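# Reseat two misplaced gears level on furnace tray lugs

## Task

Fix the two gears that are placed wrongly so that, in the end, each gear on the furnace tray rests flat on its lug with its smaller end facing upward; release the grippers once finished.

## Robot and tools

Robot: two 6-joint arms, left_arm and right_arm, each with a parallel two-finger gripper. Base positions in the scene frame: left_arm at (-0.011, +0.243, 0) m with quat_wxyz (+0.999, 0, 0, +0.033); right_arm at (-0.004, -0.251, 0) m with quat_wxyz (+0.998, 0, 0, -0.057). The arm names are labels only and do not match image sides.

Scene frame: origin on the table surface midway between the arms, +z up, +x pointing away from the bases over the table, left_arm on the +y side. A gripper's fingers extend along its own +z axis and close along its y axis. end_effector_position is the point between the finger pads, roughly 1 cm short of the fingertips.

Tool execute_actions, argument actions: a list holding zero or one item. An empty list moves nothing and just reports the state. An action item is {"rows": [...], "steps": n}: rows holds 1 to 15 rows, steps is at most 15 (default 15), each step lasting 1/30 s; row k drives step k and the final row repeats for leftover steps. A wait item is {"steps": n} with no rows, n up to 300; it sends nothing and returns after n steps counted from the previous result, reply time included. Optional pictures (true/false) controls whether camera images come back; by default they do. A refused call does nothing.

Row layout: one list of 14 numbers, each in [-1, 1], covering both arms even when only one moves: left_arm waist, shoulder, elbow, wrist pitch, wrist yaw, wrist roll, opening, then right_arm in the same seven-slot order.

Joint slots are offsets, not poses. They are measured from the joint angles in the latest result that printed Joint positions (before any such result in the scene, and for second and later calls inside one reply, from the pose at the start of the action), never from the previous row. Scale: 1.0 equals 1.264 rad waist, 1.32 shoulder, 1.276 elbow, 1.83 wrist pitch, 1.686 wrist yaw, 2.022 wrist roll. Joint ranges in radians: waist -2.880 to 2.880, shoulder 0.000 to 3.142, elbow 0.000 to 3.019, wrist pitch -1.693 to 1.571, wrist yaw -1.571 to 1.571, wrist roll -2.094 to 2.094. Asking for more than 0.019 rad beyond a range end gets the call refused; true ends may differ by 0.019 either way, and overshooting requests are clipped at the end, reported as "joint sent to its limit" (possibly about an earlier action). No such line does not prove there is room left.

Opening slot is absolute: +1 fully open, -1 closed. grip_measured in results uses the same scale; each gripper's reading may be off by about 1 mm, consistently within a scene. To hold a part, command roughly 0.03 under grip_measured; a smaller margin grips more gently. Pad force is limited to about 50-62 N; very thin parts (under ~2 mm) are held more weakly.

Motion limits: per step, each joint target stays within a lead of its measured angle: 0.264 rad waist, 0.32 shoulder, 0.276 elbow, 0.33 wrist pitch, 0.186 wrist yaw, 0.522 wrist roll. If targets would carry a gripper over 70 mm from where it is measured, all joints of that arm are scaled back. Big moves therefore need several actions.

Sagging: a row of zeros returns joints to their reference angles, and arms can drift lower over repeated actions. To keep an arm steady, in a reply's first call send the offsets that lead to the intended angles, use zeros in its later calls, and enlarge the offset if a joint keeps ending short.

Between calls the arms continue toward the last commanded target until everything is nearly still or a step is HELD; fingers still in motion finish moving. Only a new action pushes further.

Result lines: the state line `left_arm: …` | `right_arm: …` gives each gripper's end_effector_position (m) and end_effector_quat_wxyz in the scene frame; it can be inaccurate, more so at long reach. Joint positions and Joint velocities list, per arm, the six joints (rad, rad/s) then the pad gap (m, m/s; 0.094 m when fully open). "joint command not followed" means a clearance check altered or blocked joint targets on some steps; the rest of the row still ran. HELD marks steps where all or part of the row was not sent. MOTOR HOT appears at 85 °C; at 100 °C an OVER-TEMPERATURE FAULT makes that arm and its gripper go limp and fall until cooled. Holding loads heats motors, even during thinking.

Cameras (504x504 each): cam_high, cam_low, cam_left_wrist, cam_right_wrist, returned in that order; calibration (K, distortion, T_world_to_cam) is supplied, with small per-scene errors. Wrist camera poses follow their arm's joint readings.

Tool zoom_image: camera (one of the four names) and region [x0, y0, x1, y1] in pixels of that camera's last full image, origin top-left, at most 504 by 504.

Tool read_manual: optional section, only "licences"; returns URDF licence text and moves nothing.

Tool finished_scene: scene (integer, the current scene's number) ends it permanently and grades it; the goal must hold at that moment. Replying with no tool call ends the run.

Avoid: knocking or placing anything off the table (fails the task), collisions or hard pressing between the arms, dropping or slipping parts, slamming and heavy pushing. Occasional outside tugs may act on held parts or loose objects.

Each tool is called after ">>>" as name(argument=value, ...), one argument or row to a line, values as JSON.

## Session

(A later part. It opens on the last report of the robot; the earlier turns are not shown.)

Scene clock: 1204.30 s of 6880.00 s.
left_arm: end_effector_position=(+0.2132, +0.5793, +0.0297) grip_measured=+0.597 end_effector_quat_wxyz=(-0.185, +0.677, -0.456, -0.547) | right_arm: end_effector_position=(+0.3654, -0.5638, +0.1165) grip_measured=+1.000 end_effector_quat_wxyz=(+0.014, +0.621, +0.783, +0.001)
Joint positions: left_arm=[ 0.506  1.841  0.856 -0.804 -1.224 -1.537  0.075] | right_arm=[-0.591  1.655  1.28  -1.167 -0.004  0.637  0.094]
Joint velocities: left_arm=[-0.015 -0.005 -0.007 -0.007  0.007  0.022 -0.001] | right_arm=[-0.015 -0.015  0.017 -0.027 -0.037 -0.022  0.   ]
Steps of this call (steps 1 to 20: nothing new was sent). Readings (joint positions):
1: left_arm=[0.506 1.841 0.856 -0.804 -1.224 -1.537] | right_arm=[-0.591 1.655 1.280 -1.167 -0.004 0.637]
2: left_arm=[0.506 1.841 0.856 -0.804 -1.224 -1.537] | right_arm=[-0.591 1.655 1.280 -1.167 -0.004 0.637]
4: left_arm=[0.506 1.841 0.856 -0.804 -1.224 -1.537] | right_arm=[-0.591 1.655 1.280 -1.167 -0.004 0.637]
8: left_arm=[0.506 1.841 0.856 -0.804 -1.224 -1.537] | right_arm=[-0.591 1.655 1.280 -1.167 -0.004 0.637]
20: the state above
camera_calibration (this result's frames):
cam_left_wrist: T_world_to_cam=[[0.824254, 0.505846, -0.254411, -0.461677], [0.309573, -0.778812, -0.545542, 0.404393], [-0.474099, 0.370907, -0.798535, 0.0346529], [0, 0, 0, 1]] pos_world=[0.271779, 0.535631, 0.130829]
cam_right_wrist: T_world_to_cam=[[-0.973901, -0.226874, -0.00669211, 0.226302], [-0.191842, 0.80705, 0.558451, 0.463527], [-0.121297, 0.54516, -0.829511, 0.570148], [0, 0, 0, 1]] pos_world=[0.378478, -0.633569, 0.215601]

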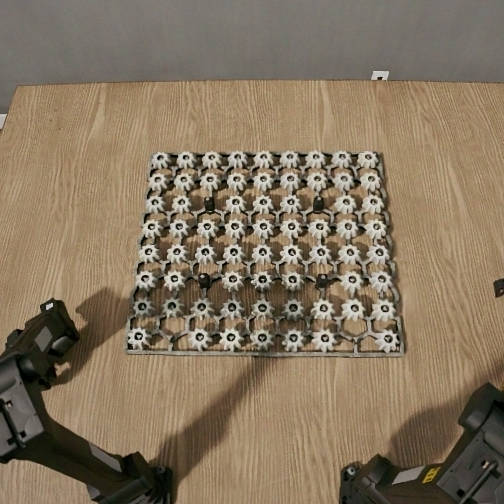

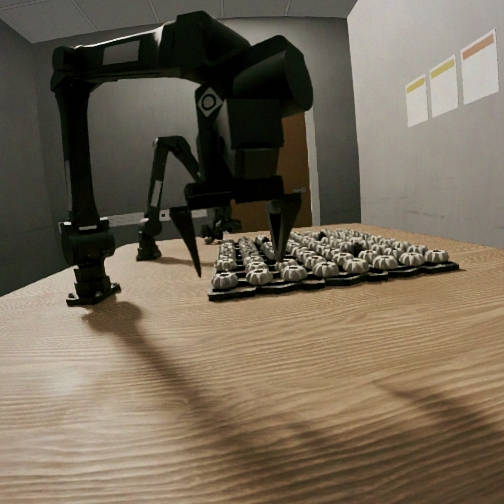

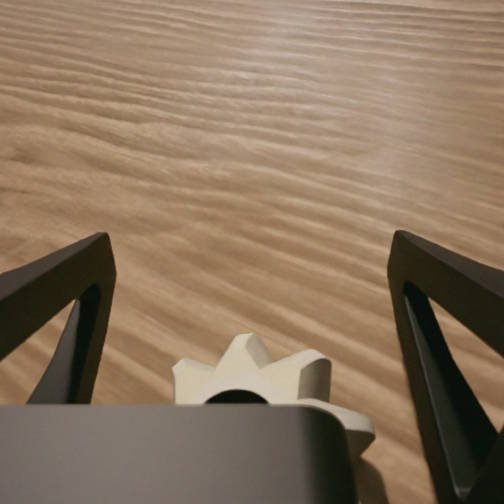

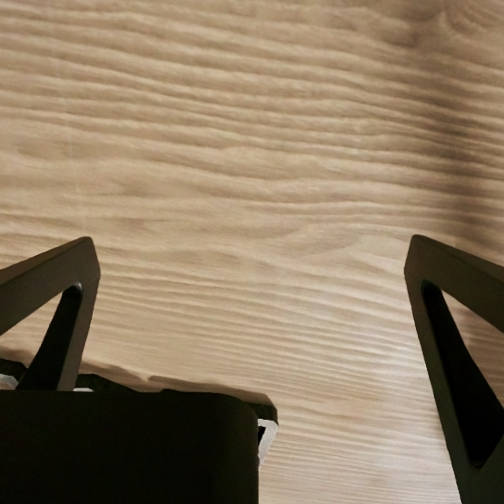

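>>> execute_actions(
  actions=[
    {"rows":[[0,-0.05,0.08,-0.05,0,0,1,0,0,0,0,0,0,1],[0,-0.1,0.15,-0.1,0,0,1,0,0,0,0,0,0,1],[0,-0.12,0.2,-0.14,0,0,1,0,0,0,0,0,0,1],[0,-0.12,0.2,-0.14,0,0,1,0,0,0,0,0,0,1],[0,-0.12,0.2,-0.14,0,0,1,0,0,0,0,0,0,1],[0,-0.12,0.2,-0.14,0.3,0.3,1,0,0,0,0,0,0,1],[0,-0.12,0.2,-0.14,0.5,0.6,1,0,0,0,0,0,0,1],[0.2,-0.12,0.2,-0.14,0.726,1,1,0,0,0,0,0,0,1]],"steps":15},
  ],
)

>>> execute_actions(
  actions=[
    {"steps":40},
  ],
)

Scene clock: 1209.93 s of 6880.00 s.
left_arm: end_effector_position=(+0.2235, +0.6144, +0.0839) grip_measured=+1.000 end_effector_quat_wxyz=(-0.121, +0.693, -0.488, -0.517) | right_arm: end_effector_position=(+0.3654, -0.5638, +0.1165) grip_measured=+1.000 end_effector_quat_wxyz=(+0.014, +0.621, +0.783, +0.001)
Joint positions: left_arm=[ 0.584  1.747  0.999 -0.981 -1.114 -1.363  0.094] | right_arm=[-0.591  1.655  1.28  -1.167 -0.004  0.637  0.094]
Joint velocities: left_arm=[ 0.513 -0.054  0.066 -0.168  0.388  0.711  0.   ] | right_arm=[-0.005 -0.005 -0.002  0.012 -0.022 -0.066  0.   ]
Steps of this call (steps 1 to 90: nothing new was sent; then 2.13 s passed at rest; steps 91 to 105: all 15 steps of this action). Readings (joint positions):
91: left_arm=[0.506 1.841 0.856 -0.808 -1.224 -1.537] | right_arm=[-0.591 1.655 1.280 -1.167 -0.004 0.637]
92: left_arm=[0.506 1.841 0.859 -0.820 -1.224 -1.537] | right_arm=[-0.591 1.655 1.280 -1.167 -0.004 0.637]
94: left_arm=[0.506 1.835 0.877 -0.865 -1.224 -1.537] | right_arm=[-0.591 1.655 1.280 -1.167 -0.004 0.637]
98: left_arm=[0.507 1.796 0.944 -0.939 -1.203 -1.516] | right_arm=[-0.591 1.655 1.280 -1.167 -0.004 0.637]
105: the state above
camera_calibration (this result's frames):
cam_left_wrist: T_world_to_cam=[[0.805293, 0.484244, -0.342068, -0.449261], [0.328543, -0.84476, -0.422422, 0.484117], [-0.493521, 0.227789, -0.839374, 0.16547], [0, 0, 0, 1]] pos_world=[0.284397, 0.588822, 0.189715]
cam_right_wrist: T_world_to_cam=[[-0.973901, -0.226874, -0.00669211, 0.226302], [-0.191842, 0.80705, 0.558451, 0.463527], [-0.121297, 0.54516, -0.829511, 0.570148], [0, 0, 0, 1]] pos_world=[0.378478, -0.633569, 0.215601]

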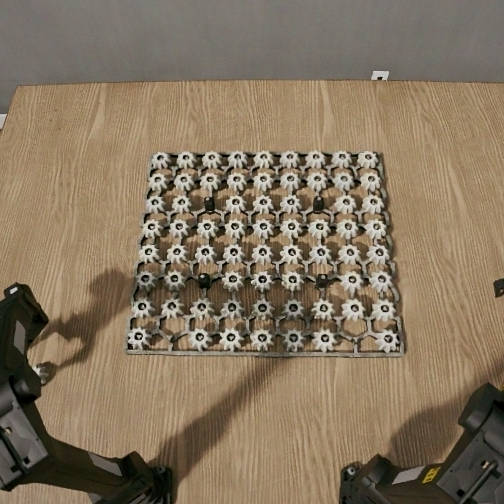

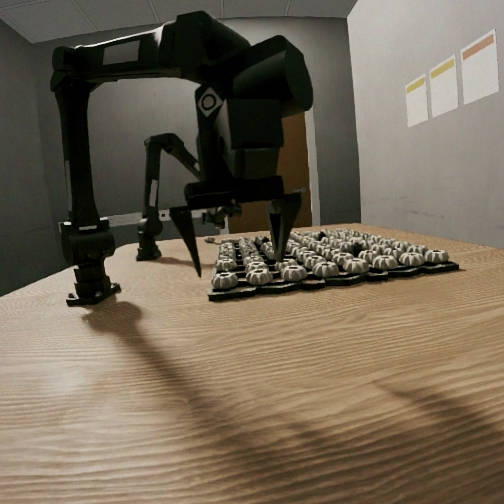

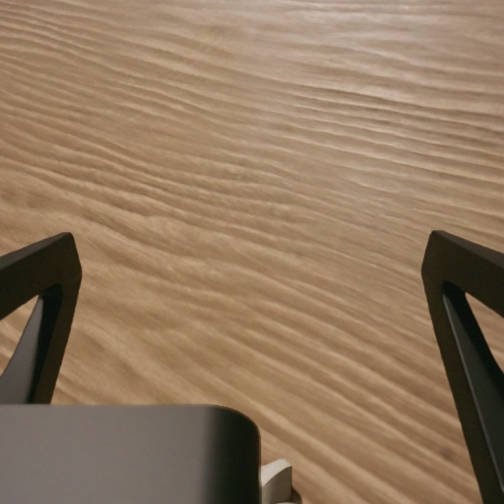

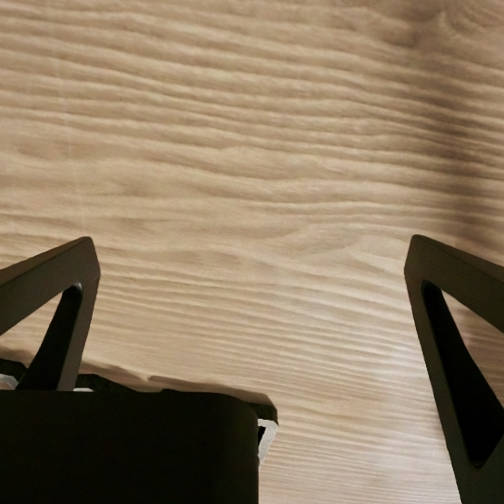

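Scene clock: 1211.27 s of 6880.00 s.
left_arm: end_effector_position=(+0.2084, +0.6097, +0.0479) grip_measured=+1.000 end_effector_quat_wxyz=(-0.148, -0.438, +0.851, +0.250) | right_arm: end_effector_position=(+0.3654, -0.5638, +0.1165) grip_measured=+1.000 end_effector_quat_wxyz=(+0.014, +0.621, +0.783, +0.001)
Joint positions: left_arm=[ 0.746  1.711  1.059 -1.049 -0.576 -0.178  0.094] | right_arm=[-0.591  1.655  1.28  -1.167 -0.004  0.637  0.094]
Joint velocities: left_arm=[ 0.015 -0.005  0.012 -0.017  0.33   0.857  0.   ] | right_arm=[-0.005  0.005 -0.002  0.022  0.037  0.007  0.   ]
Steps of this call (steps 1 to 40: the robot went on to your last target). Readings (joint positions):
1: left_arm=[0.601 1.746 1.001 -0.987 -1.100 -1.336] | right_arm=[-0.591 1.655 1.280 -1.167 -0.004 0.637]
2: left_arm=[0.617 1.745 1.003 -0.992 -1.087 -1.308] | right_arm=[-0.591 1.655 1.280 -1.167 -0.004 0.637]
4: left_arm=[0.644 1.745 1.007 -1.001 -1.059 -1.252] | right_arm=[-0.591 1.655 1.280 -1.167 -0.004 0.637]
8: left_arm=[0.675 1.741 1.017 -1.016 -1.006 -1.135] | right_arm=[-0.591 1.655 1.280 -1.167 -0.004 0.637]
40: the state above
camera_calibration (this result's frames):
cam_left_wrist: T_world_to_cam=[[0.669642, -0.501355, -0.547926, 0.191894], [-0.201568, -0.83276, 0.515637, 0.528108], [-0.714808, -0.234848, -0.658708, 0.448419], [0, 0, 0, 1]] pos_world=[0.298483, 0.641305, 0.128209]
cam_right_wrist: T_world_to_cam=[[-0.973901, -0.226874, -0.00669211, 0.226302], [-0.191842, 0.80705, 0.558451, 0.463527], [-0.121297, 0.54516, -0.829511, 0.570148], [0, 0, 0, 1]] pos_world=[0.378478, -0.633569, 0.215601]

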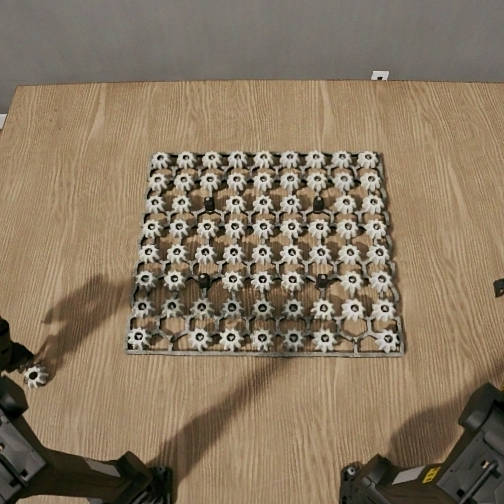

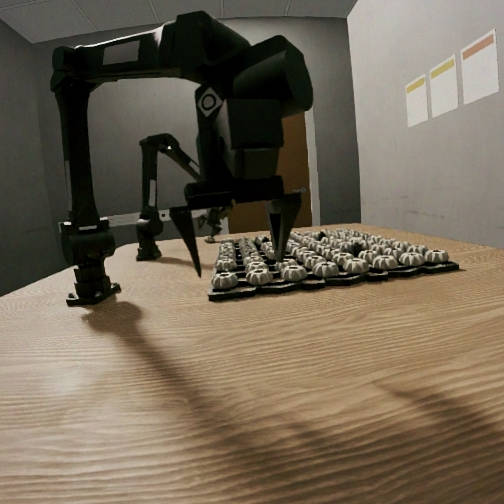

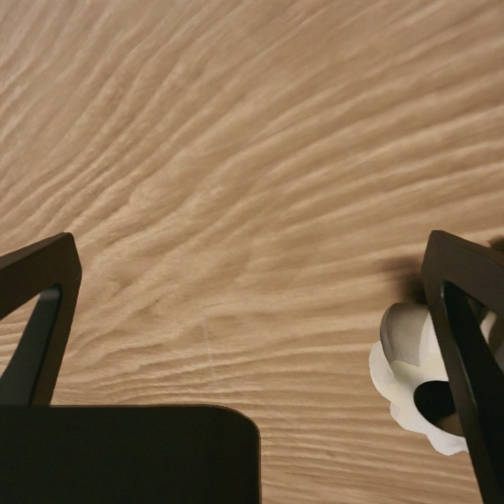

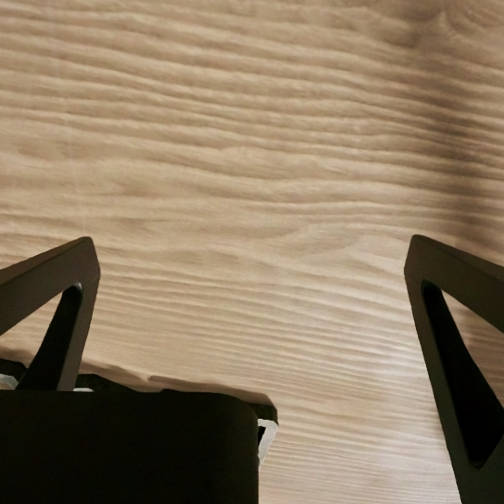

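>>> execute_actions(
  actions=[
    {"rows":[[0,-0.1,0,-0.04,0,0,1,0,0,0,0,0,0,1],[0,-0.18,-0.03,-0.04,0,0,1,0,0,0,0,0,0,1],[0,-0.18,-0.06,-0.04,0,0,1,0,0,0,0,0,0,1],[0,-0.18,-0.06,-0.04,0,0,1,0,0,0,0,0,0,1],[0,-0.18,-0.06,-0.04,0,0,1,0,0,0,0,0,0,1],[-0.025,-0.18,-0.06,-0.043,0.342,-0.233,1,0,0,0,0,0,0,1]],"steps":15},
  ],
)

>>> execute_actions(
  actions=[
    {"steps":25},
  ],
)

Scene clock: 1222.17 s of 6880.00 s.
left_arm: end_effector_position=(+0.2569, +0.5064, +0.0898) grip_measured=+1.000 end_effector_quat_wxyz=(-0.019, -0.614, +0.789, -0.001) | right_arm: end_effector_position=(+0.3654, -0.5638, +0.1165) grip_measured=+1.000 end_effector_quat_wxyz=(+0.014, +0.621, +0.783, +0.001)
Joint positions: left_arm=[ 0.711  1.461  0.974 -1.122 -0.002 -0.544  0.094] | right_arm=[-0.591  1.655  1.28  -1.167 -0.004  0.637  0.094]
Joint velocities: left_arm=[-0.005  0.142 -0.007 -0.022 -0.051 -0.608  0.   ] | right_arm=[ 0.005 -0.005 -0.007 -0.012  0.022 -0.007  0.   ]
Steps of this call (steps 1 to 60: the robot went on to your last target; steps 61 to 90: nothing new was sent; then 7.40 s passed at rest; steps 91 to 105: all 15 steps of this action). Readings (joint positions):
91: left_arm=[0.749 1.700 1.066 -1.059 -0.084 0.399] | right_arm=[-0.591 1.655 1.280 -1.167 -0.004 0.637]
92: left_arm=[0.747 1.683 1.056 -1.072 -0.171 0.313] | right_arm=[-0.591 1.655 1.280 -1.167 -0.004 0.637]
94: left_arm=[0.746 1.607 1.009 -1.089 -0.358 0.151] | right_arm=[-0.591 1.655 1.280 -1.167 -0.004 0.637]
98: left_arm=[0.742 1.461 0.973 -1.122 -0.195 -0.196] | right_arm=[-0.591 1.655 1.280 -1.167 -0.004 0.637]
105: the state above
camera_calibration (this result's frames):
cam_left_wrist: T_world_to_cam=[[0.96645, -0.256468, -0.0140865, -0.117645], [-0.195783, -0.771053, 0.605926, 0.389435], [-0.166262, -0.58284, -0.795396, 0.534013], [0, 0, 0, 1]] pos_world=[0.278729, 0.581346, 0.187126]
cam_right_wrist: T_world_to_cam=[[-0.973901, -0.226874, -0.00669211, 0.226302], [-0.191842, 0.80705, 0.558451, 0.463527], [-0.121297, 0.54516, -0.829511, 0.570148], [0, 0, 0, 1]] pos_world=[0.378478, -0.633569, 0.215601]

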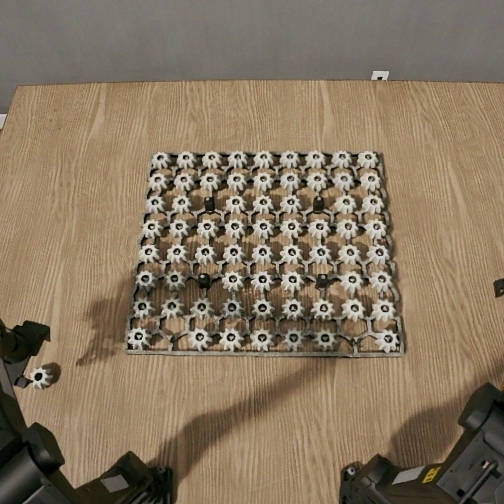

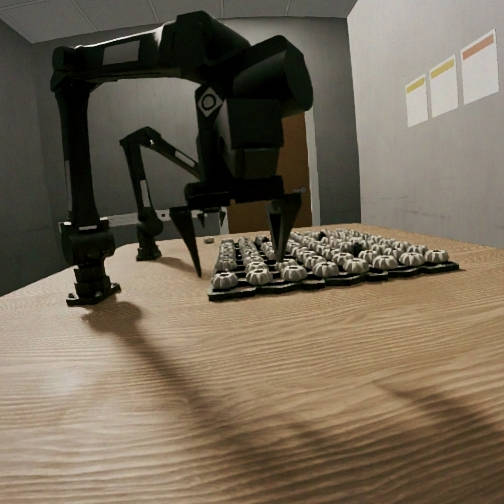

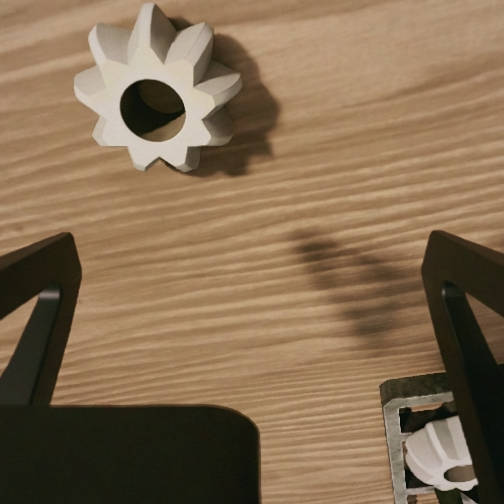

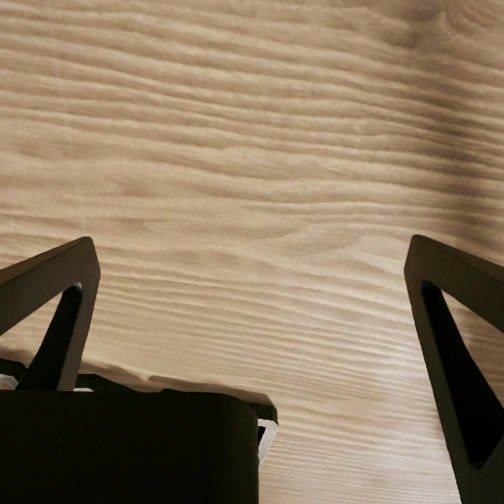

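Scene clock: 1223.00 s of 6880.00 s.
left_arm: end_effector_position=(+0.2567, +0.5062, +0.0867) grip_measured=+1.000 end_effector_quat_wxyz=(-0.024, -0.649, +0.761, -0.000) | right_arm: end_effector_position=(+0.3654, -0.5638, +0.1165) grip_measured=+1.000 end_effector_quat_wxyz=(+0.014, +0.621, +0.783, +0.001)
Joint positions: left_arm=[ 0.711  1.47   0.974 -1.122 -0.002 -0.635  0.094] | right_arm=[-0.591  1.655  1.28  -1.167 -0.004  0.637  0.094]
Joint velocities: left_arm=[-0.015 -0.015  0.017 -0.007  0.037 -0.051  0.   ] | right_arm=[-0.005  0.005 -0.002 -0.022  0.007 -0.022  0.   ]
Steps of this call (steps 1 to 25: the robot went on to your last target). Readings (joint positions):
1: left_arm=[0.711 1.465 0.974 -1.122 -0.002 -0.562] | right_arm=[-0.591 1.655 1.280 -1.167 -0.004 0.637]
2: left_arm=[0.711 1.468 0.974 -1.122 -0.002 -0.577] | right_arm=[-0.591 1.655 1.280 -1.167 -0.004 0.637]
4: left_arm=[0.711 1.470 0.974 -1.122 -0.002 -0.598] | right_arm=[-0.591 1.655 1.280 -1.167 -0.004 0.637]
8: left_arm=[0.711 1.470 0.974 -1.122 -0.002 -0.621] | right_arm=[-0.591 1.655 1.280 -1.167 -0.004 0.637]
25: the state above
camera_calibration (this result's frames):
cam_left_wrist: T_world_to_cam=[[0.985616, -0.167558, -0.0220386, -0.166732], [-0.119558, -0.783474, 0.609815, 0.377447], [-0.119446, -0.598409, -0.792237, 0.526939], [0, 0, 0, 1]] pos_world=[0.272401, 0.583108, 0.183613]
cam_right_wrist: T_world_to_cam=[[-0.973901, -0.226874, -0.00669211, 0.226302], [-0.191842, 0.80705, 0.558451, 0.463527], [-0.121297, 0.54516, -0.829511, 0.570148], [0, 0, 0, 1]] pos_world=[0.378478, -0.633569, 0.215601]

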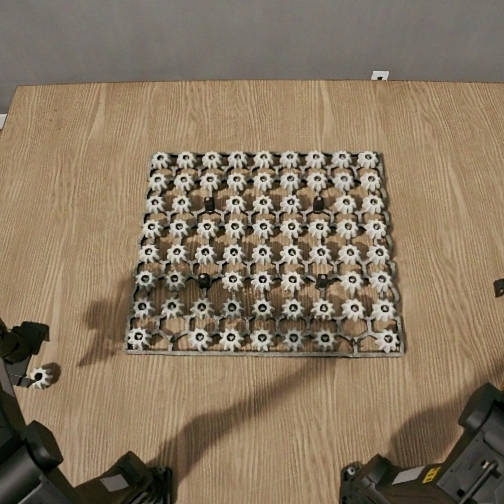

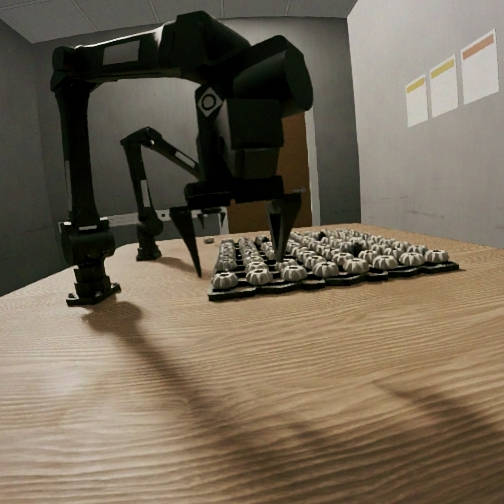

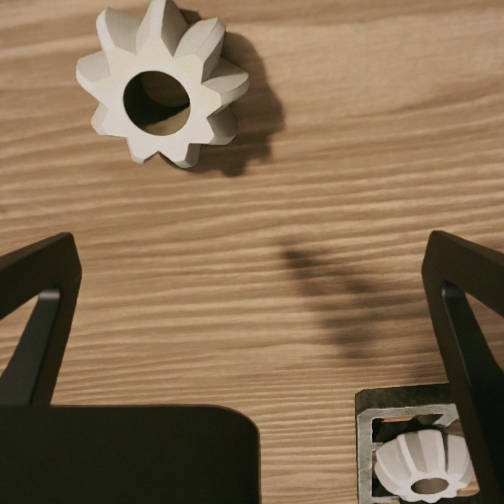

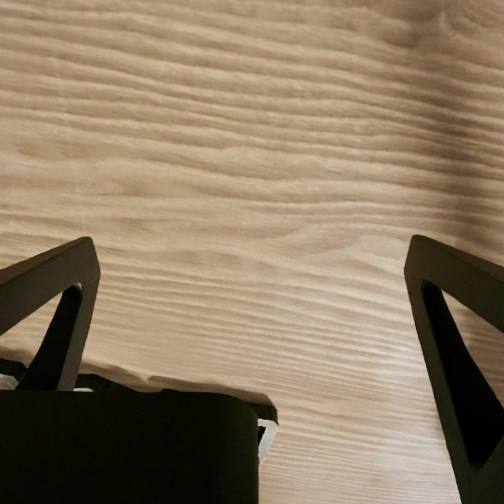

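>>> execute_actions(
  actions=[
    {"rows":[[0.082,0,0,0,0,0,1,0,0,0,0,0,0,1],[0.082,0,0,0,0,0,1,0,0,0,0,0,0,1],[0.082,0,0,0,0,0,1,0,0,0,0,0,0,1],[0.082,0.02,-0.02,0.03,0,0,1,0,0,0,0,0,0,1],[0.082,0.035,-0.035,0.055,0,0,1,0,0,0,0,0,0,1],[0.082,0.045,-0.04,0.07,0,0,1,0,0,0,0,0,0,1]],"steps":15},
  ],
)

Scene clock: 1232.47 s of 6880.00 s.
left_arm: end_effector_position=(+0.2237, +0.5308, +0.0425) grip_measured=+1.000 end_effector_quat_wxyz=(-0.030, -0.690, +0.724, -0.003) | right_arm: end_effector_position=(+0.3654, -0.5638, +0.1165) grip_measured=+1.000 end_effector_quat_wxyz=(+0.014, +0.621, +0.783, +0.001)
Joint positions: left_arm=[ 0.821  1.537  0.912 -1.007 -0.002 -0.635  0.094] | right_arm=[-0.591  1.655  1.28  -1.167 -0.004  0.637  0.094]
Joint velocities: left_arm=[-0.005 -0.015  0.012  0.051  0.037 -0.007  0.   ] | right_arm=[-0.005 -0.005 -0.007  0.002 -0.051 -0.037  0.   ]
Steps of this call (steps 1 to 15: the robot went on to your last target; steps 16 to 90: nothing new was sent; then 5.97 s passed at rest; steps 91 to 105: all 15 steps of this action). Readings (joint positions):
91: left_arm=[0.718 1.470 0.974 -1.122 -0.000 -0.635] | right_arm=[-0.591 1.655 1.280 -1.167 -0.004 0.637]
92: left_arm=[0.732 1.470 0.974 -1.122 0.001 -0.635] | right_arm=[-0.591 1.655 1.280 -1.167 -0.004 0.637]
94: left_arm=[0.779 1.471 0.971 -1.114 0.001 -0.635] | right_arm=[-0.591 1.655 1.280 -1.167 -0.004 0.637]
98: left_arm=[0.829 1.498 0.934 -1.022 -0.002 -0.635] | right_arm=[-0.591 1.655 1.280 -1.167 -0.004 0.637]
105: the state above
camera_calibration (this result's frames):
cam_left_wrist: T_world_to_cam=[[0.997851, -0.058362, -0.0297771, -0.191494], [-0.0274628, -0.78519, 0.618645, 0.399712], [-0.059486, -0.616498, -0.785106, 0.498629], [0, 0, 0, 1]] pos_world=[0.231721, 0.610077, 0.138494]
cam_right_wrist: T_world_to_cam=[[-0.973901, -0.226874, -0.00669211, 0.226302], [-0.191842, 0.80705, 0.558451, 0.463527], [-0.121297, 0.54516, -0.829511, 0.570148], [0, 0, 0, 1]] pos_world=[0.378478, -0.633569, 0.215601]

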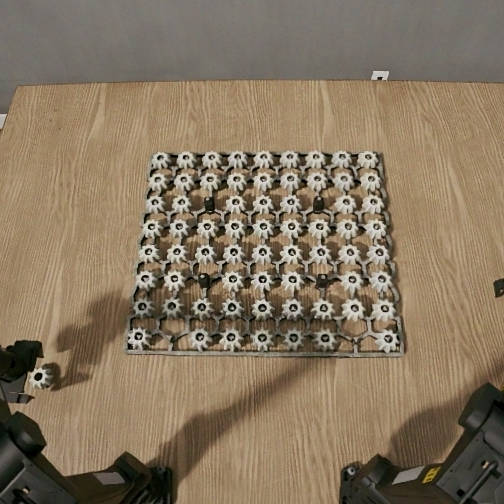

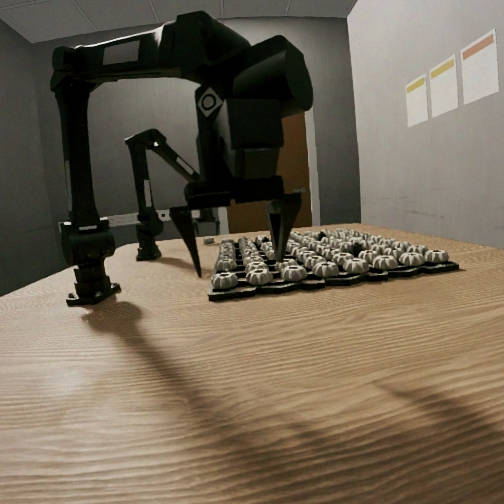

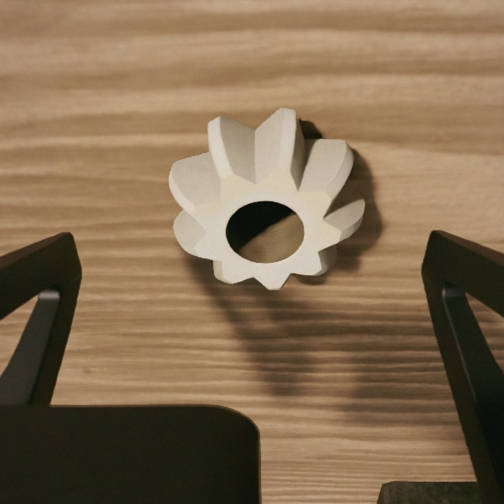

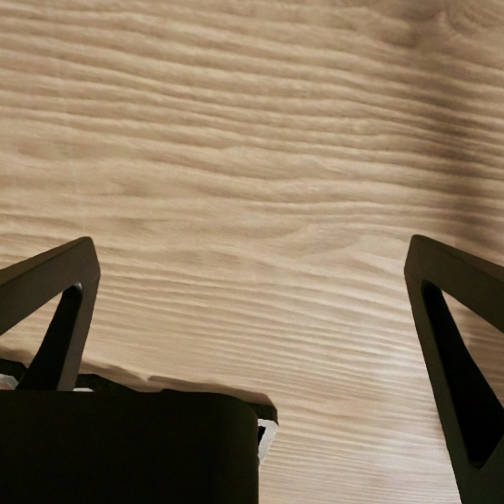

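>>> execute_actions(
  actions=[
    {"rows":[[0,0.01,-0.01,0.015,0,0,1,0,0,0,0,0,0,1],[0,0.02,-0.02,0.03,0,0,1,0,0,0,0,0,0,1],[0,0.028,-0.022,0.04,0,0,1,0,0,0,0,0,0,1]],"steps":15},
  ],
)

Scene clock: 1237.43 s of 6880.00 s.
left_arm: end_effector_position=(+0.2209, +0.5273, +0.0192) grip_measured=+1.000 end_effector_quat_wxyz=(-0.034, -0.690, +0.723, -0.003) | right_arm: end_effector_position=(+0.3654, -0.5638, +0.1165) grip_measured=+1.000 end_effector_quat_wxyz=(+0.014, +0.621, +0.783, +0.001)
Joint positions: left_arm=[ 0.821  1.573  0.878 -0.944 -0.002 -0.635  0.094] | right_arm=[-0.591  1.655  1.28  -1.167 -0.004  0.637  0.094]
Joint velocities: left_arm=[-0.015 -0.005 -0.017 -0.007 -0.007 -0.037  0.   ] | right_arm=[-0.005  0.005 -0.012 -0.002 -0.081 -0.007  0.   ]
Steps of this call (steps 1 to 15: the robot went on to your last target; steps 16 to 90: nothing new was sent; then 1.47 s passed at rest; steps 91 to 105: all 15 steps of this action). Readings (joint positions):
91: left_arm=[0.821 1.537 0.910 -1.001 -0.002 -0.635] | right_arm=[-0.591 1.655 1.280 -1.167 -0.004 0.637]
92: left_arm=[0.821 1.537 0.906 -0.991 -0.002 -0.635] | right_arm=[-0.591 1.655 1.280 -1.167 -0.004 0.637]
94: left_arm=[0.821 1.544 0.894 -0.963 -0.002 -0.635] | right_arm=[-0.591 1.655 1.280 -1.167 -0.004 0.637]
98: left_arm=[0.821 1.568 0.880 -0.947 -0.002 -0.635] | right_arm=[-0.591 1.655 1.280 -1.167 -0.004 0.637]
105: the state above
camera_calibration (this result's frames):
cam_left_wrist: T_world_to_cam=[[0.997697, -0.0585513, -0.0342377, -0.18931], [-0.0244712, -0.781516, 0.623405, 0.408589], [-0.0632585, -0.621132, -0.781149, 0.481194], [0, 0, 0, 1]] pos_world=[0.229312, 0.607119, 0.114686]
cam_right_wrist: T_world_to_cam=[[-0.973901, -0.226874, -0.00669211, 0.226302], [-0.191842, 0.80705, 0.558451, 0.463527], [-0.121297, 0.54516, -0.829511, 0.570148], [0, 0, 0, 1]] pos_world=[0.378478, -0.633569, 0.215601]

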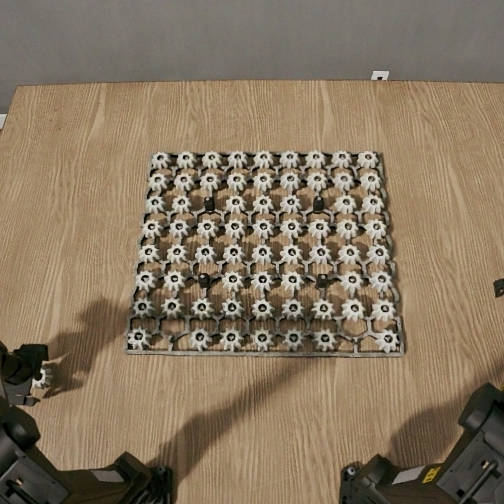

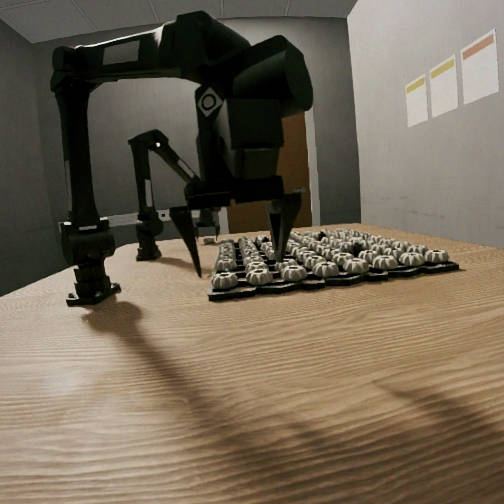

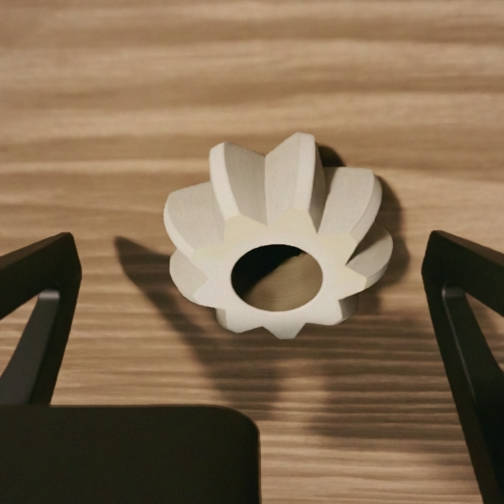

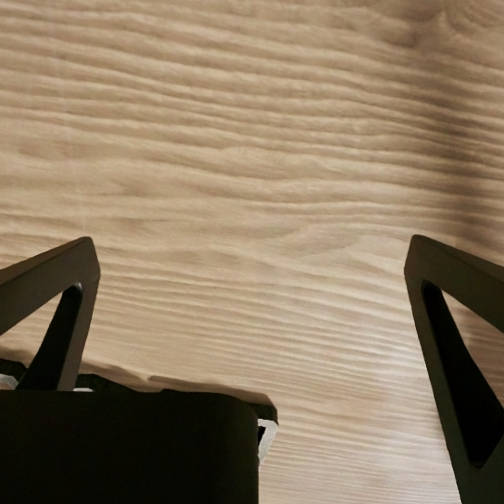

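>>> execute_actions(
  actions=[
    {"rows":[[-0.012,0.01,-0.005,0.012,0,0,1,0,0,0,0,0,0,1],[-0.012,0.018,-0.008,0.02,0,0,1,0,0,0,0,0,0,1]],"steps":15},
  ],
)

Scene clock: 1241.07 s of 6880.00 s.
left_arm: end_effector_position=(+0.2231, +0.5247, +0.0105) grip_measured=+1.000 end_effector_quat_wxyz=(-0.034, -0.686, +0.727, -0.003) | right_arm: end_effector_position=(+0.3654, -0.5638, +0.1165) grip_measured=+1.000 end_effector_quat_wxyz=(+0.014, +0.621, +0.783, +0.001)
Joint positions: left_arm=[ 0.812  1.588  0.866 -0.917 -0.002 -0.635  0.094] | right_arm=[-0.591  1.655  1.28  -1.167 -0.004  0.637  0.094]
Joint velocities: left_arm=[-0.005 -0.005  0.007  0.007  0.007 -0.051  0.   ] | right_arm=[ 0.015 -0.015  0.007  0.007 -0.022 -0.007  0.   ]
Steps of this call (steps 1 to 15: the robot went on to your last target; steps 16 to 90: nothing new was sent; then 0.13 s passed at rest; steps 91 to 105: all 15 steps of this action). Readings (joint positions):
91: left_arm=[0.820 1.573 0.877 -0.942 -0.002 -0.635] | right_arm=[-0.591 1.655 1.280 -1.167 -0.004 0.637]
92: left_arm=[0.819 1.574 0.875 -0.936 -0.002 -0.635] | right_arm=[-0.591 1.655 1.280 -1.167 -0.004 0.637]
94: left_arm=[0.815 1.578 0.871 -0.924 -0.002 -0.635] | right_arm=[-0.591 1.655 1.280 -1.167 -0.004 0.637]
98: left_arm=[0.812 1.588 0.866 -0.919 -0.002 -0.635] | right_arm=[-0.591 1.655 1.280 -1.167 -0.004 0.637]
105: the state above
camera_calibration (this result's frames):
cam_left_wrist: T_world_to_cam=[[0.997144, -0.0676532, -0.0335687, -0.187055], [-0.0320804, -0.781808, 0.622693, 0.413888], [-0.0683715, -0.619838, -0.781746, 0.473359], [0, 0, 0, 1]] pos_world=[0.232163, 0.604332, 0.106042]
cam_right_wrist: T_world_to_cam=[[-0.973901, -0.226874, -0.00669211, 0.226302], [-0.191842, 0.80705, 0.558451, 0.463527], [-0.121297, 0.54516, -0.829511, 0.570148], [0, 0, 0, 1]] pos_world=[0.378478, -0.633569, 0.215601]

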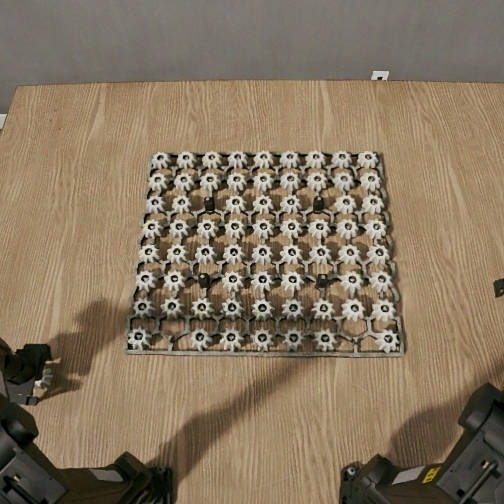

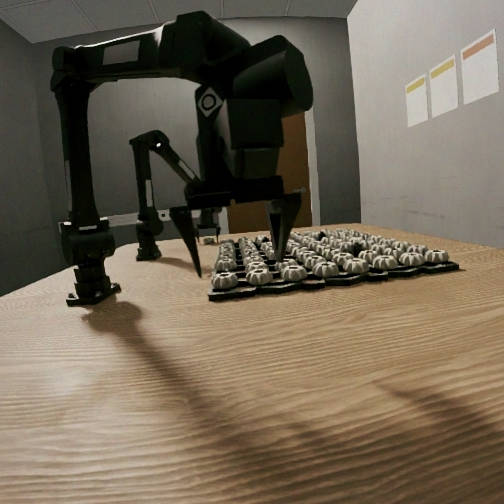

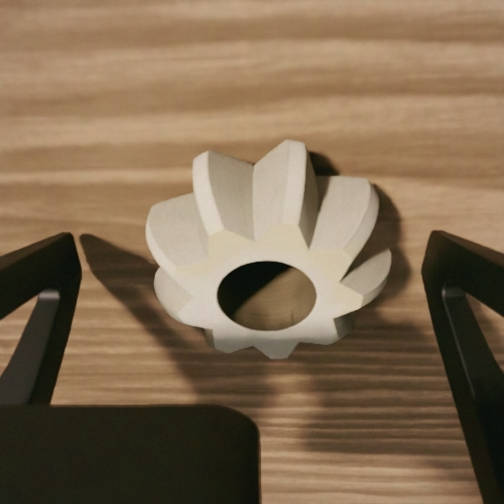

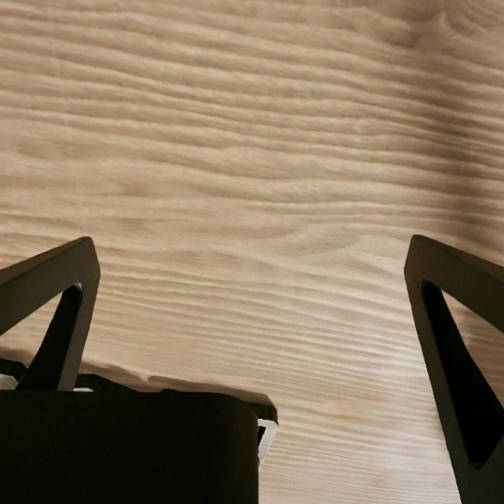

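>>> execute_actions(
  actions=[
    {"rows":[[0,0,0.004,0,0,0,0.8,0,0,0,0,0,0,1],[0,0,0.004,0,0,0,0.6,0,0,0,0,0,0,1],[0,0,0.004,0,0,0,0.45,0,0,0,0,0,0,1],[0,0,0.004,0,0,0,0.35,0,0,0,0,0,0,1],[0,0,0.004,0,0,0,0.28,0,0,0,0,0,0,1],[0,0,0.004,0,0,0,0.22,0,0,0,0,0,0,1],[0,0,0.004,0,0,0,0.14,0,0,0,0,0,0,1]],"steps":15},
  ],
)

Scene clock: 1245.33 s of 6880.00 s.
left_arm: end_effector_position=(+0.2232, +0.5245, +0.0105) grip_measured=+0.191 end_effector_quat_wxyz=(-0.034, -0.686, +0.727, -0.004) | right_arm: end_effector_position=(+0.3654, -0.5638, +0.1165) grip_measured=+1.000 end_effector_quat_wxyz=(+0.014, +0.621, +0.783, +0.001)
Joint positions: left_arm=[ 0.812  1.588  0.866 -0.917 -0.001 -0.635  0.056] | right_arm=[-0.591  1.655  1.28  -1.167 -0.004  0.637  0.094]
Joint velocities: left_arm=[-0.015 -0.015  0.007 -0.002 -0.066 -0.037 -0.   ] | right_arm=[-0.005 -0.005 -0.002 -0.022 -0.037  0.007  0.   ]
Steps of this call (steps 1 to 15: the robot went on to your last target; steps 16 to 90: nothing new was sent; then 0.77 s passed at rest; steps 91 to 105: all 15 steps of this action). Readings (joint positions):
91: left_arm=[0.812 1.588 0.866 -0.917 -0.002 -0.635] | right_arm=[-0.591 1.655 1.280 -1.167 -0.004 0.637]
92: left_arm=[0.812 1.588 0.866 -0.917 -0.002 -0.635] | right_arm=[-0.591 1.655 1.280 -1.167 -0.004 0.637]
94: left_arm=[0.812 1.588 0.866 -0.917 -0.001 -0.635] | right_arm=[-0.591 1.655 1.280 -1.167 -0.004 0.637]
98: left_arm=[0.812 1.588 0.866 -0.917 -0.001 -0.635] | right_arm=[-0.591 1.655 1.280 -1.167 -0.004 0.637]
105: the state above
camera_calibration (this result's frames):
cam_left_wrist: T_world_to_cam=[[0.997178, -0.0676003, -0.0326431, -0.187259], [-0.0325675, -0.781356, 0.623235, 0.413661], [-0.0676368, -0.620413, -0.781353, 0.473425], [0, 0, 0, 1]] pos_world=[0.232224, 0.604277, 0.105992]
cam_right_wrist: T_world_to_cam=[[-0.973901, -0.226874, -0.00669211, 0.226302], [-0.191842, 0.80705, 0.558451, 0.463527], [-0.121297, 0.54516, -0.829511, 0.570148], [0, 0, 0, 1]] pos_world=[0.378478, -0.633569, 0.215601]

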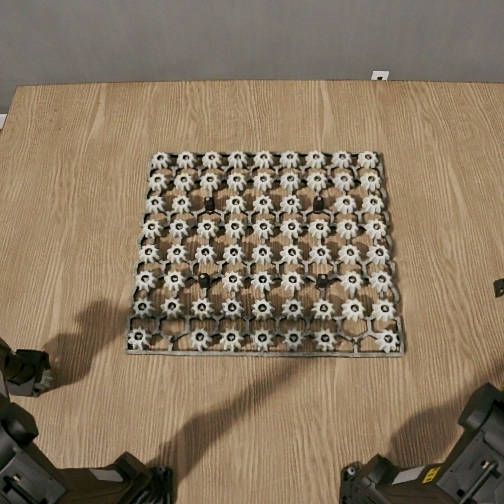

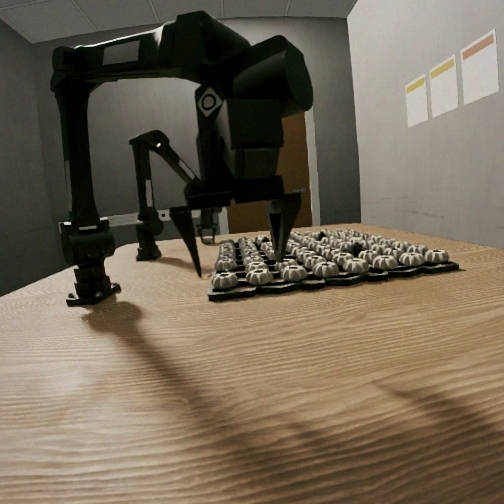

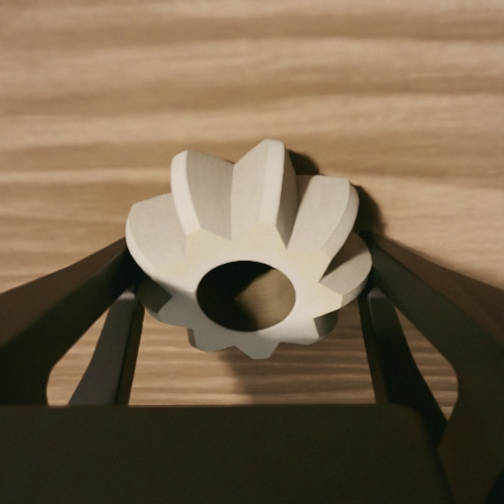

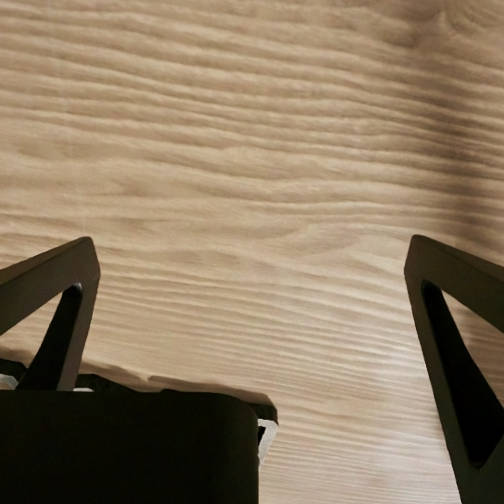

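>>> execute_actions(
  actions=[
    {"rows":[[0,-0.03,0.03,-0.02,0,0,0.155,0,0,0,0,0,0,1],[0,-0.06,0.04,-0.045,0,0,0.155,0,0,0,0,0,0,1],[0,-0.09,0.05,-0.07,0,0,0.155,0,0,0,0,0,0,1],[0,-0.11,0.05,-0.095,0,0,0.155,0,0,0,0,0,0,1],[0,-0.11,0.05,-0.095,0,0,0.155,0,0,0,0,0,0,1],[0,-0.11,0.05,-0.095,0,0,0.155,0,0,0,0,0,0,1],[0,-0.11,0.05,-0.095,0,0,0.155,0,0,0,0,0,0,1],[-0.15,-0.11,0.05,-0.095,0,0,0.155,0,0,0,0,0,0,1],[-0.3,-0.11,0.05,-0.095,0,0,0.155,0,0,0,0,0,0,1],[-0.45,-0.11,0.05,-0.095,0,0,0.155,0,0,0,0,0,0,1],[-0.6,-0.11,0.05,-0.095,0,0,0.155,0,0,0,0,0,0,1],[-0.78,-0.11,0.05,-0.095,0,0,0.155,0,0,0,0,0,0,1]],"steps":15},
  ],
)

>>> execute_actions(
  actions=[
    {"steps":30},
  ],
)

Scene clock: 1254.43 s of 6880.00 s.
left_arm: end_effector_position=(+0.2922, +0.4029, +0.0608) grip_measured=+0.190 end_effector_quat_wxyz=(-0.042, -0.530, +0.847, +0.007) | right_arm: end_effector_position=(+0.3654, -0.5638, +0.1165) grip_measured=+1.000 end_effector_quat_wxyz=(+0.014, +0.621, +0.783, +0.001)
Joint positions: left_arm=[ 0.416  1.451  0.872 -1.077 -0.009 -0.635  0.056] | right_arm=[-0.591  1.655  1.28  -1.167 -0.004  0.637  0.094]
Joint velocities: left_arm=[-1.998 -0.005 -0.002 -0.007 -0.051  0.022  0.   ] | right_arm=[-0.024 -0.015  0.002 -0.022  0.007 -0.051  0.   ]
Steps of this call (steps 1 to 15: the robot went on to your last target; steps 16 to 90: nothing new was sent; then 5.60 s passed at rest; steps 91 to 105: all 15 steps of this action). Readings (joint positions):
91: left_arm=[0.812 1.587 0.866 -0.920 -0.001 -0.635] | right_arm=[-0.591 1.655 1.280 -1.167 -0.004 0.637]
92: left_arm=[0.812 1.584 0.867 -0.933 -0.001 -0.635] | right_arm=[-0.591 1.655 1.280 -1.167 -0.004 0.637]
94: left_arm=[0.812 1.560 0.867 -0.996 -0.001 -0.635] | right_arm=[-0.591 1.655 1.280 -1.167 -0.004 0.637]
98: left_arm=[0.800 1.473 0.868 -1.075 -0.007 -0.635] | right_arm=[-0.591 1.655 1.280 -1.167 -0.004 0.637]
105: the state above
camera_calibration (this result's frames):
cam_left_wrist: T_world_to_cam=[[0.893263, -0.446873, -0.0488366, -0.078494], [-0.319549, -0.707624, 0.630204, 0.343275], [-0.316179, -0.547333, -0.774892, 0.484744], [0, 0, 0, 1]] pos_world=[0.333075, 0.473149, 0.155458]
cam_right_wrist: T_world_to_cam=[[-0.973901, -0.226874, -0.00669211, 0.226302], [-0.191842, 0.80705, 0.558451, 0.463527], [-0.121297, 0.54516, -0.829511, 0.570148], [0, 0, 0, 1]] pos_world=[0.378478, -0.633569, 0.215601]

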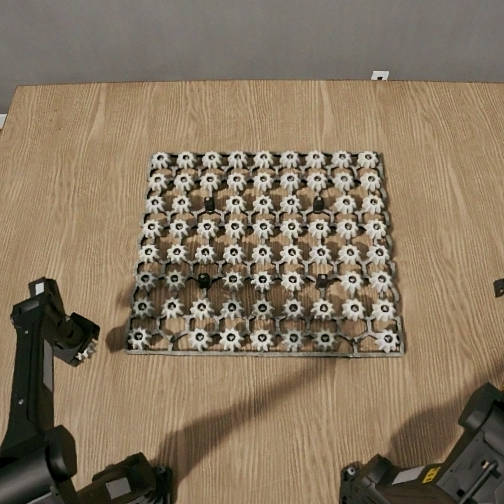

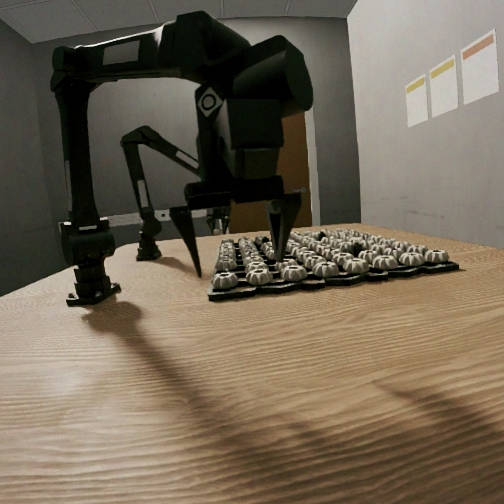

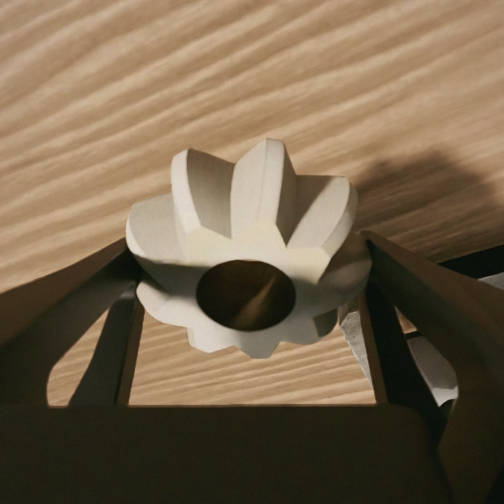

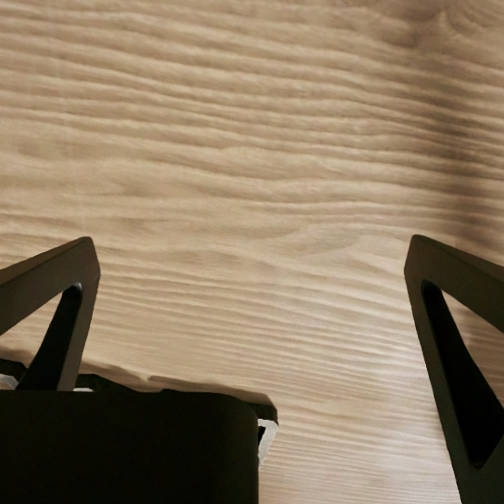

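Scene clock: 1255.43 s of 6880.00 s.
left_arm: end_effector_position=(+0.3309, +0.2063, +0.0618) grip_measured=+0.190 end_effector_quat_wxyz=(-0.040, -0.262, +0.964, +0.015) | right_arm: end_effector_position=(+0.3654, -0.5638, +0.1165) grip_measured=+1.000 end_effector_quat_wxyz=(+0.014, +0.621, +0.783, +0.001)
Joint positions: left_arm=[-0.172  1.451  0.876 -1.08   0.    -0.635  0.056] | right_arm=[-0.591  1.655  1.28  -1.167 -0.004  0.637  0.094]
Joint velocities: left_arm=[ 0.015 -0.015  0.002 -0.002 -0.081 -0.066  0.   ] | right_arm=[-0.005 -0.015 -0.012 -0.002 -0.007 -0.037  0.   ]
Steps of this call (steps 1 to 30: the robot went on to your last target). Readings (joint positions):
1: left_arm=[0.348 1.451 0.872 -1.077 -0.007 -0.635] | right_arm=[-0.591 1.655 1.280 -1.167 -0.004 0.637]
2: left_arm=[0.280 1.451 0.872 -1.077 -0.006 -0.635] | right_arm=[-0.591 1.655 1.280 -1.167 -0.004 0.637]
4: left_arm=[0.143 1.451 0.872 -1.077 -0.004 -0.635] | right_arm=[-0.591 1.655 1.280 -1.167 -0.004 0.637]
8: left_arm=[-0.125 1.451 0.874 -1.077 0.001 -0.635] | right_arm=[-0.591 1.655 1.280 -1.167 -0.004 0.637]
30: the state above
camera_calibration (this result's frames):
cam_left_wrist: T_world_to_cam=[[0.496091, -0.867266, -0.0417495, 0.0169158], [-0.657457, -0.406614, 0.634363, 0.265254], [-0.567137, -0.287253, -0.771907, 0.419379], [0, 0, 0, 1]] pos_world=[0.403847, 0.242995, 0.156161]
cam_right_wrist: T_world_to_cam=[[-0.973901, -0.226874, -0.00669211, 0.226302], [-0.191842, 0.80705, 0.558451, 0.463527], [-0.121297, 0.54516, -0.829511, 0.570148], [0, 0, 0, 1]] pos_world=[0.378478, -0.633569, 0.215601]

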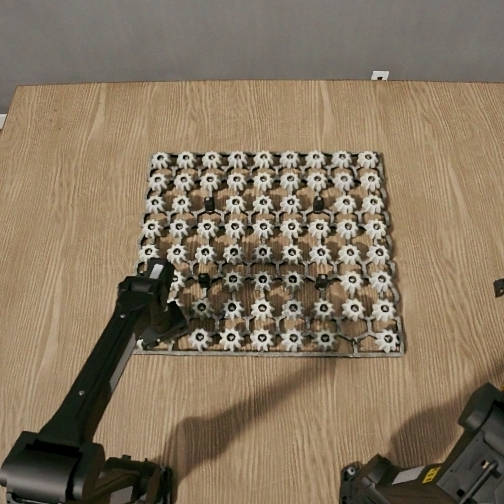

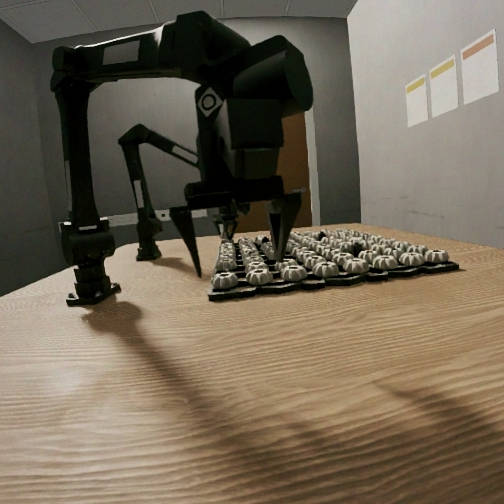

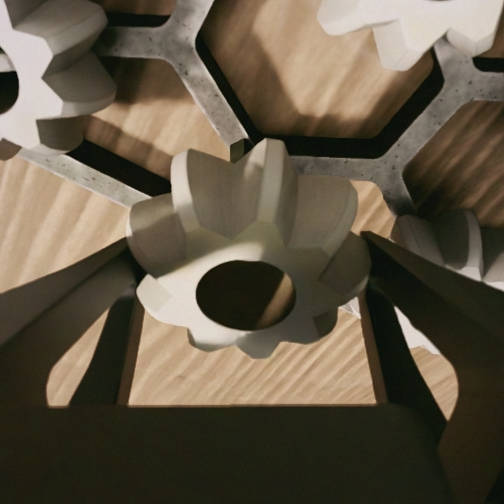

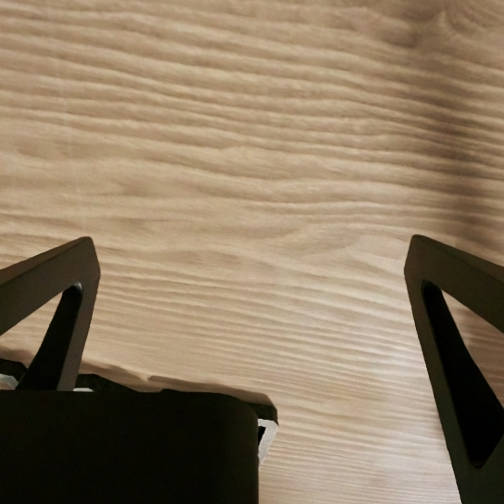

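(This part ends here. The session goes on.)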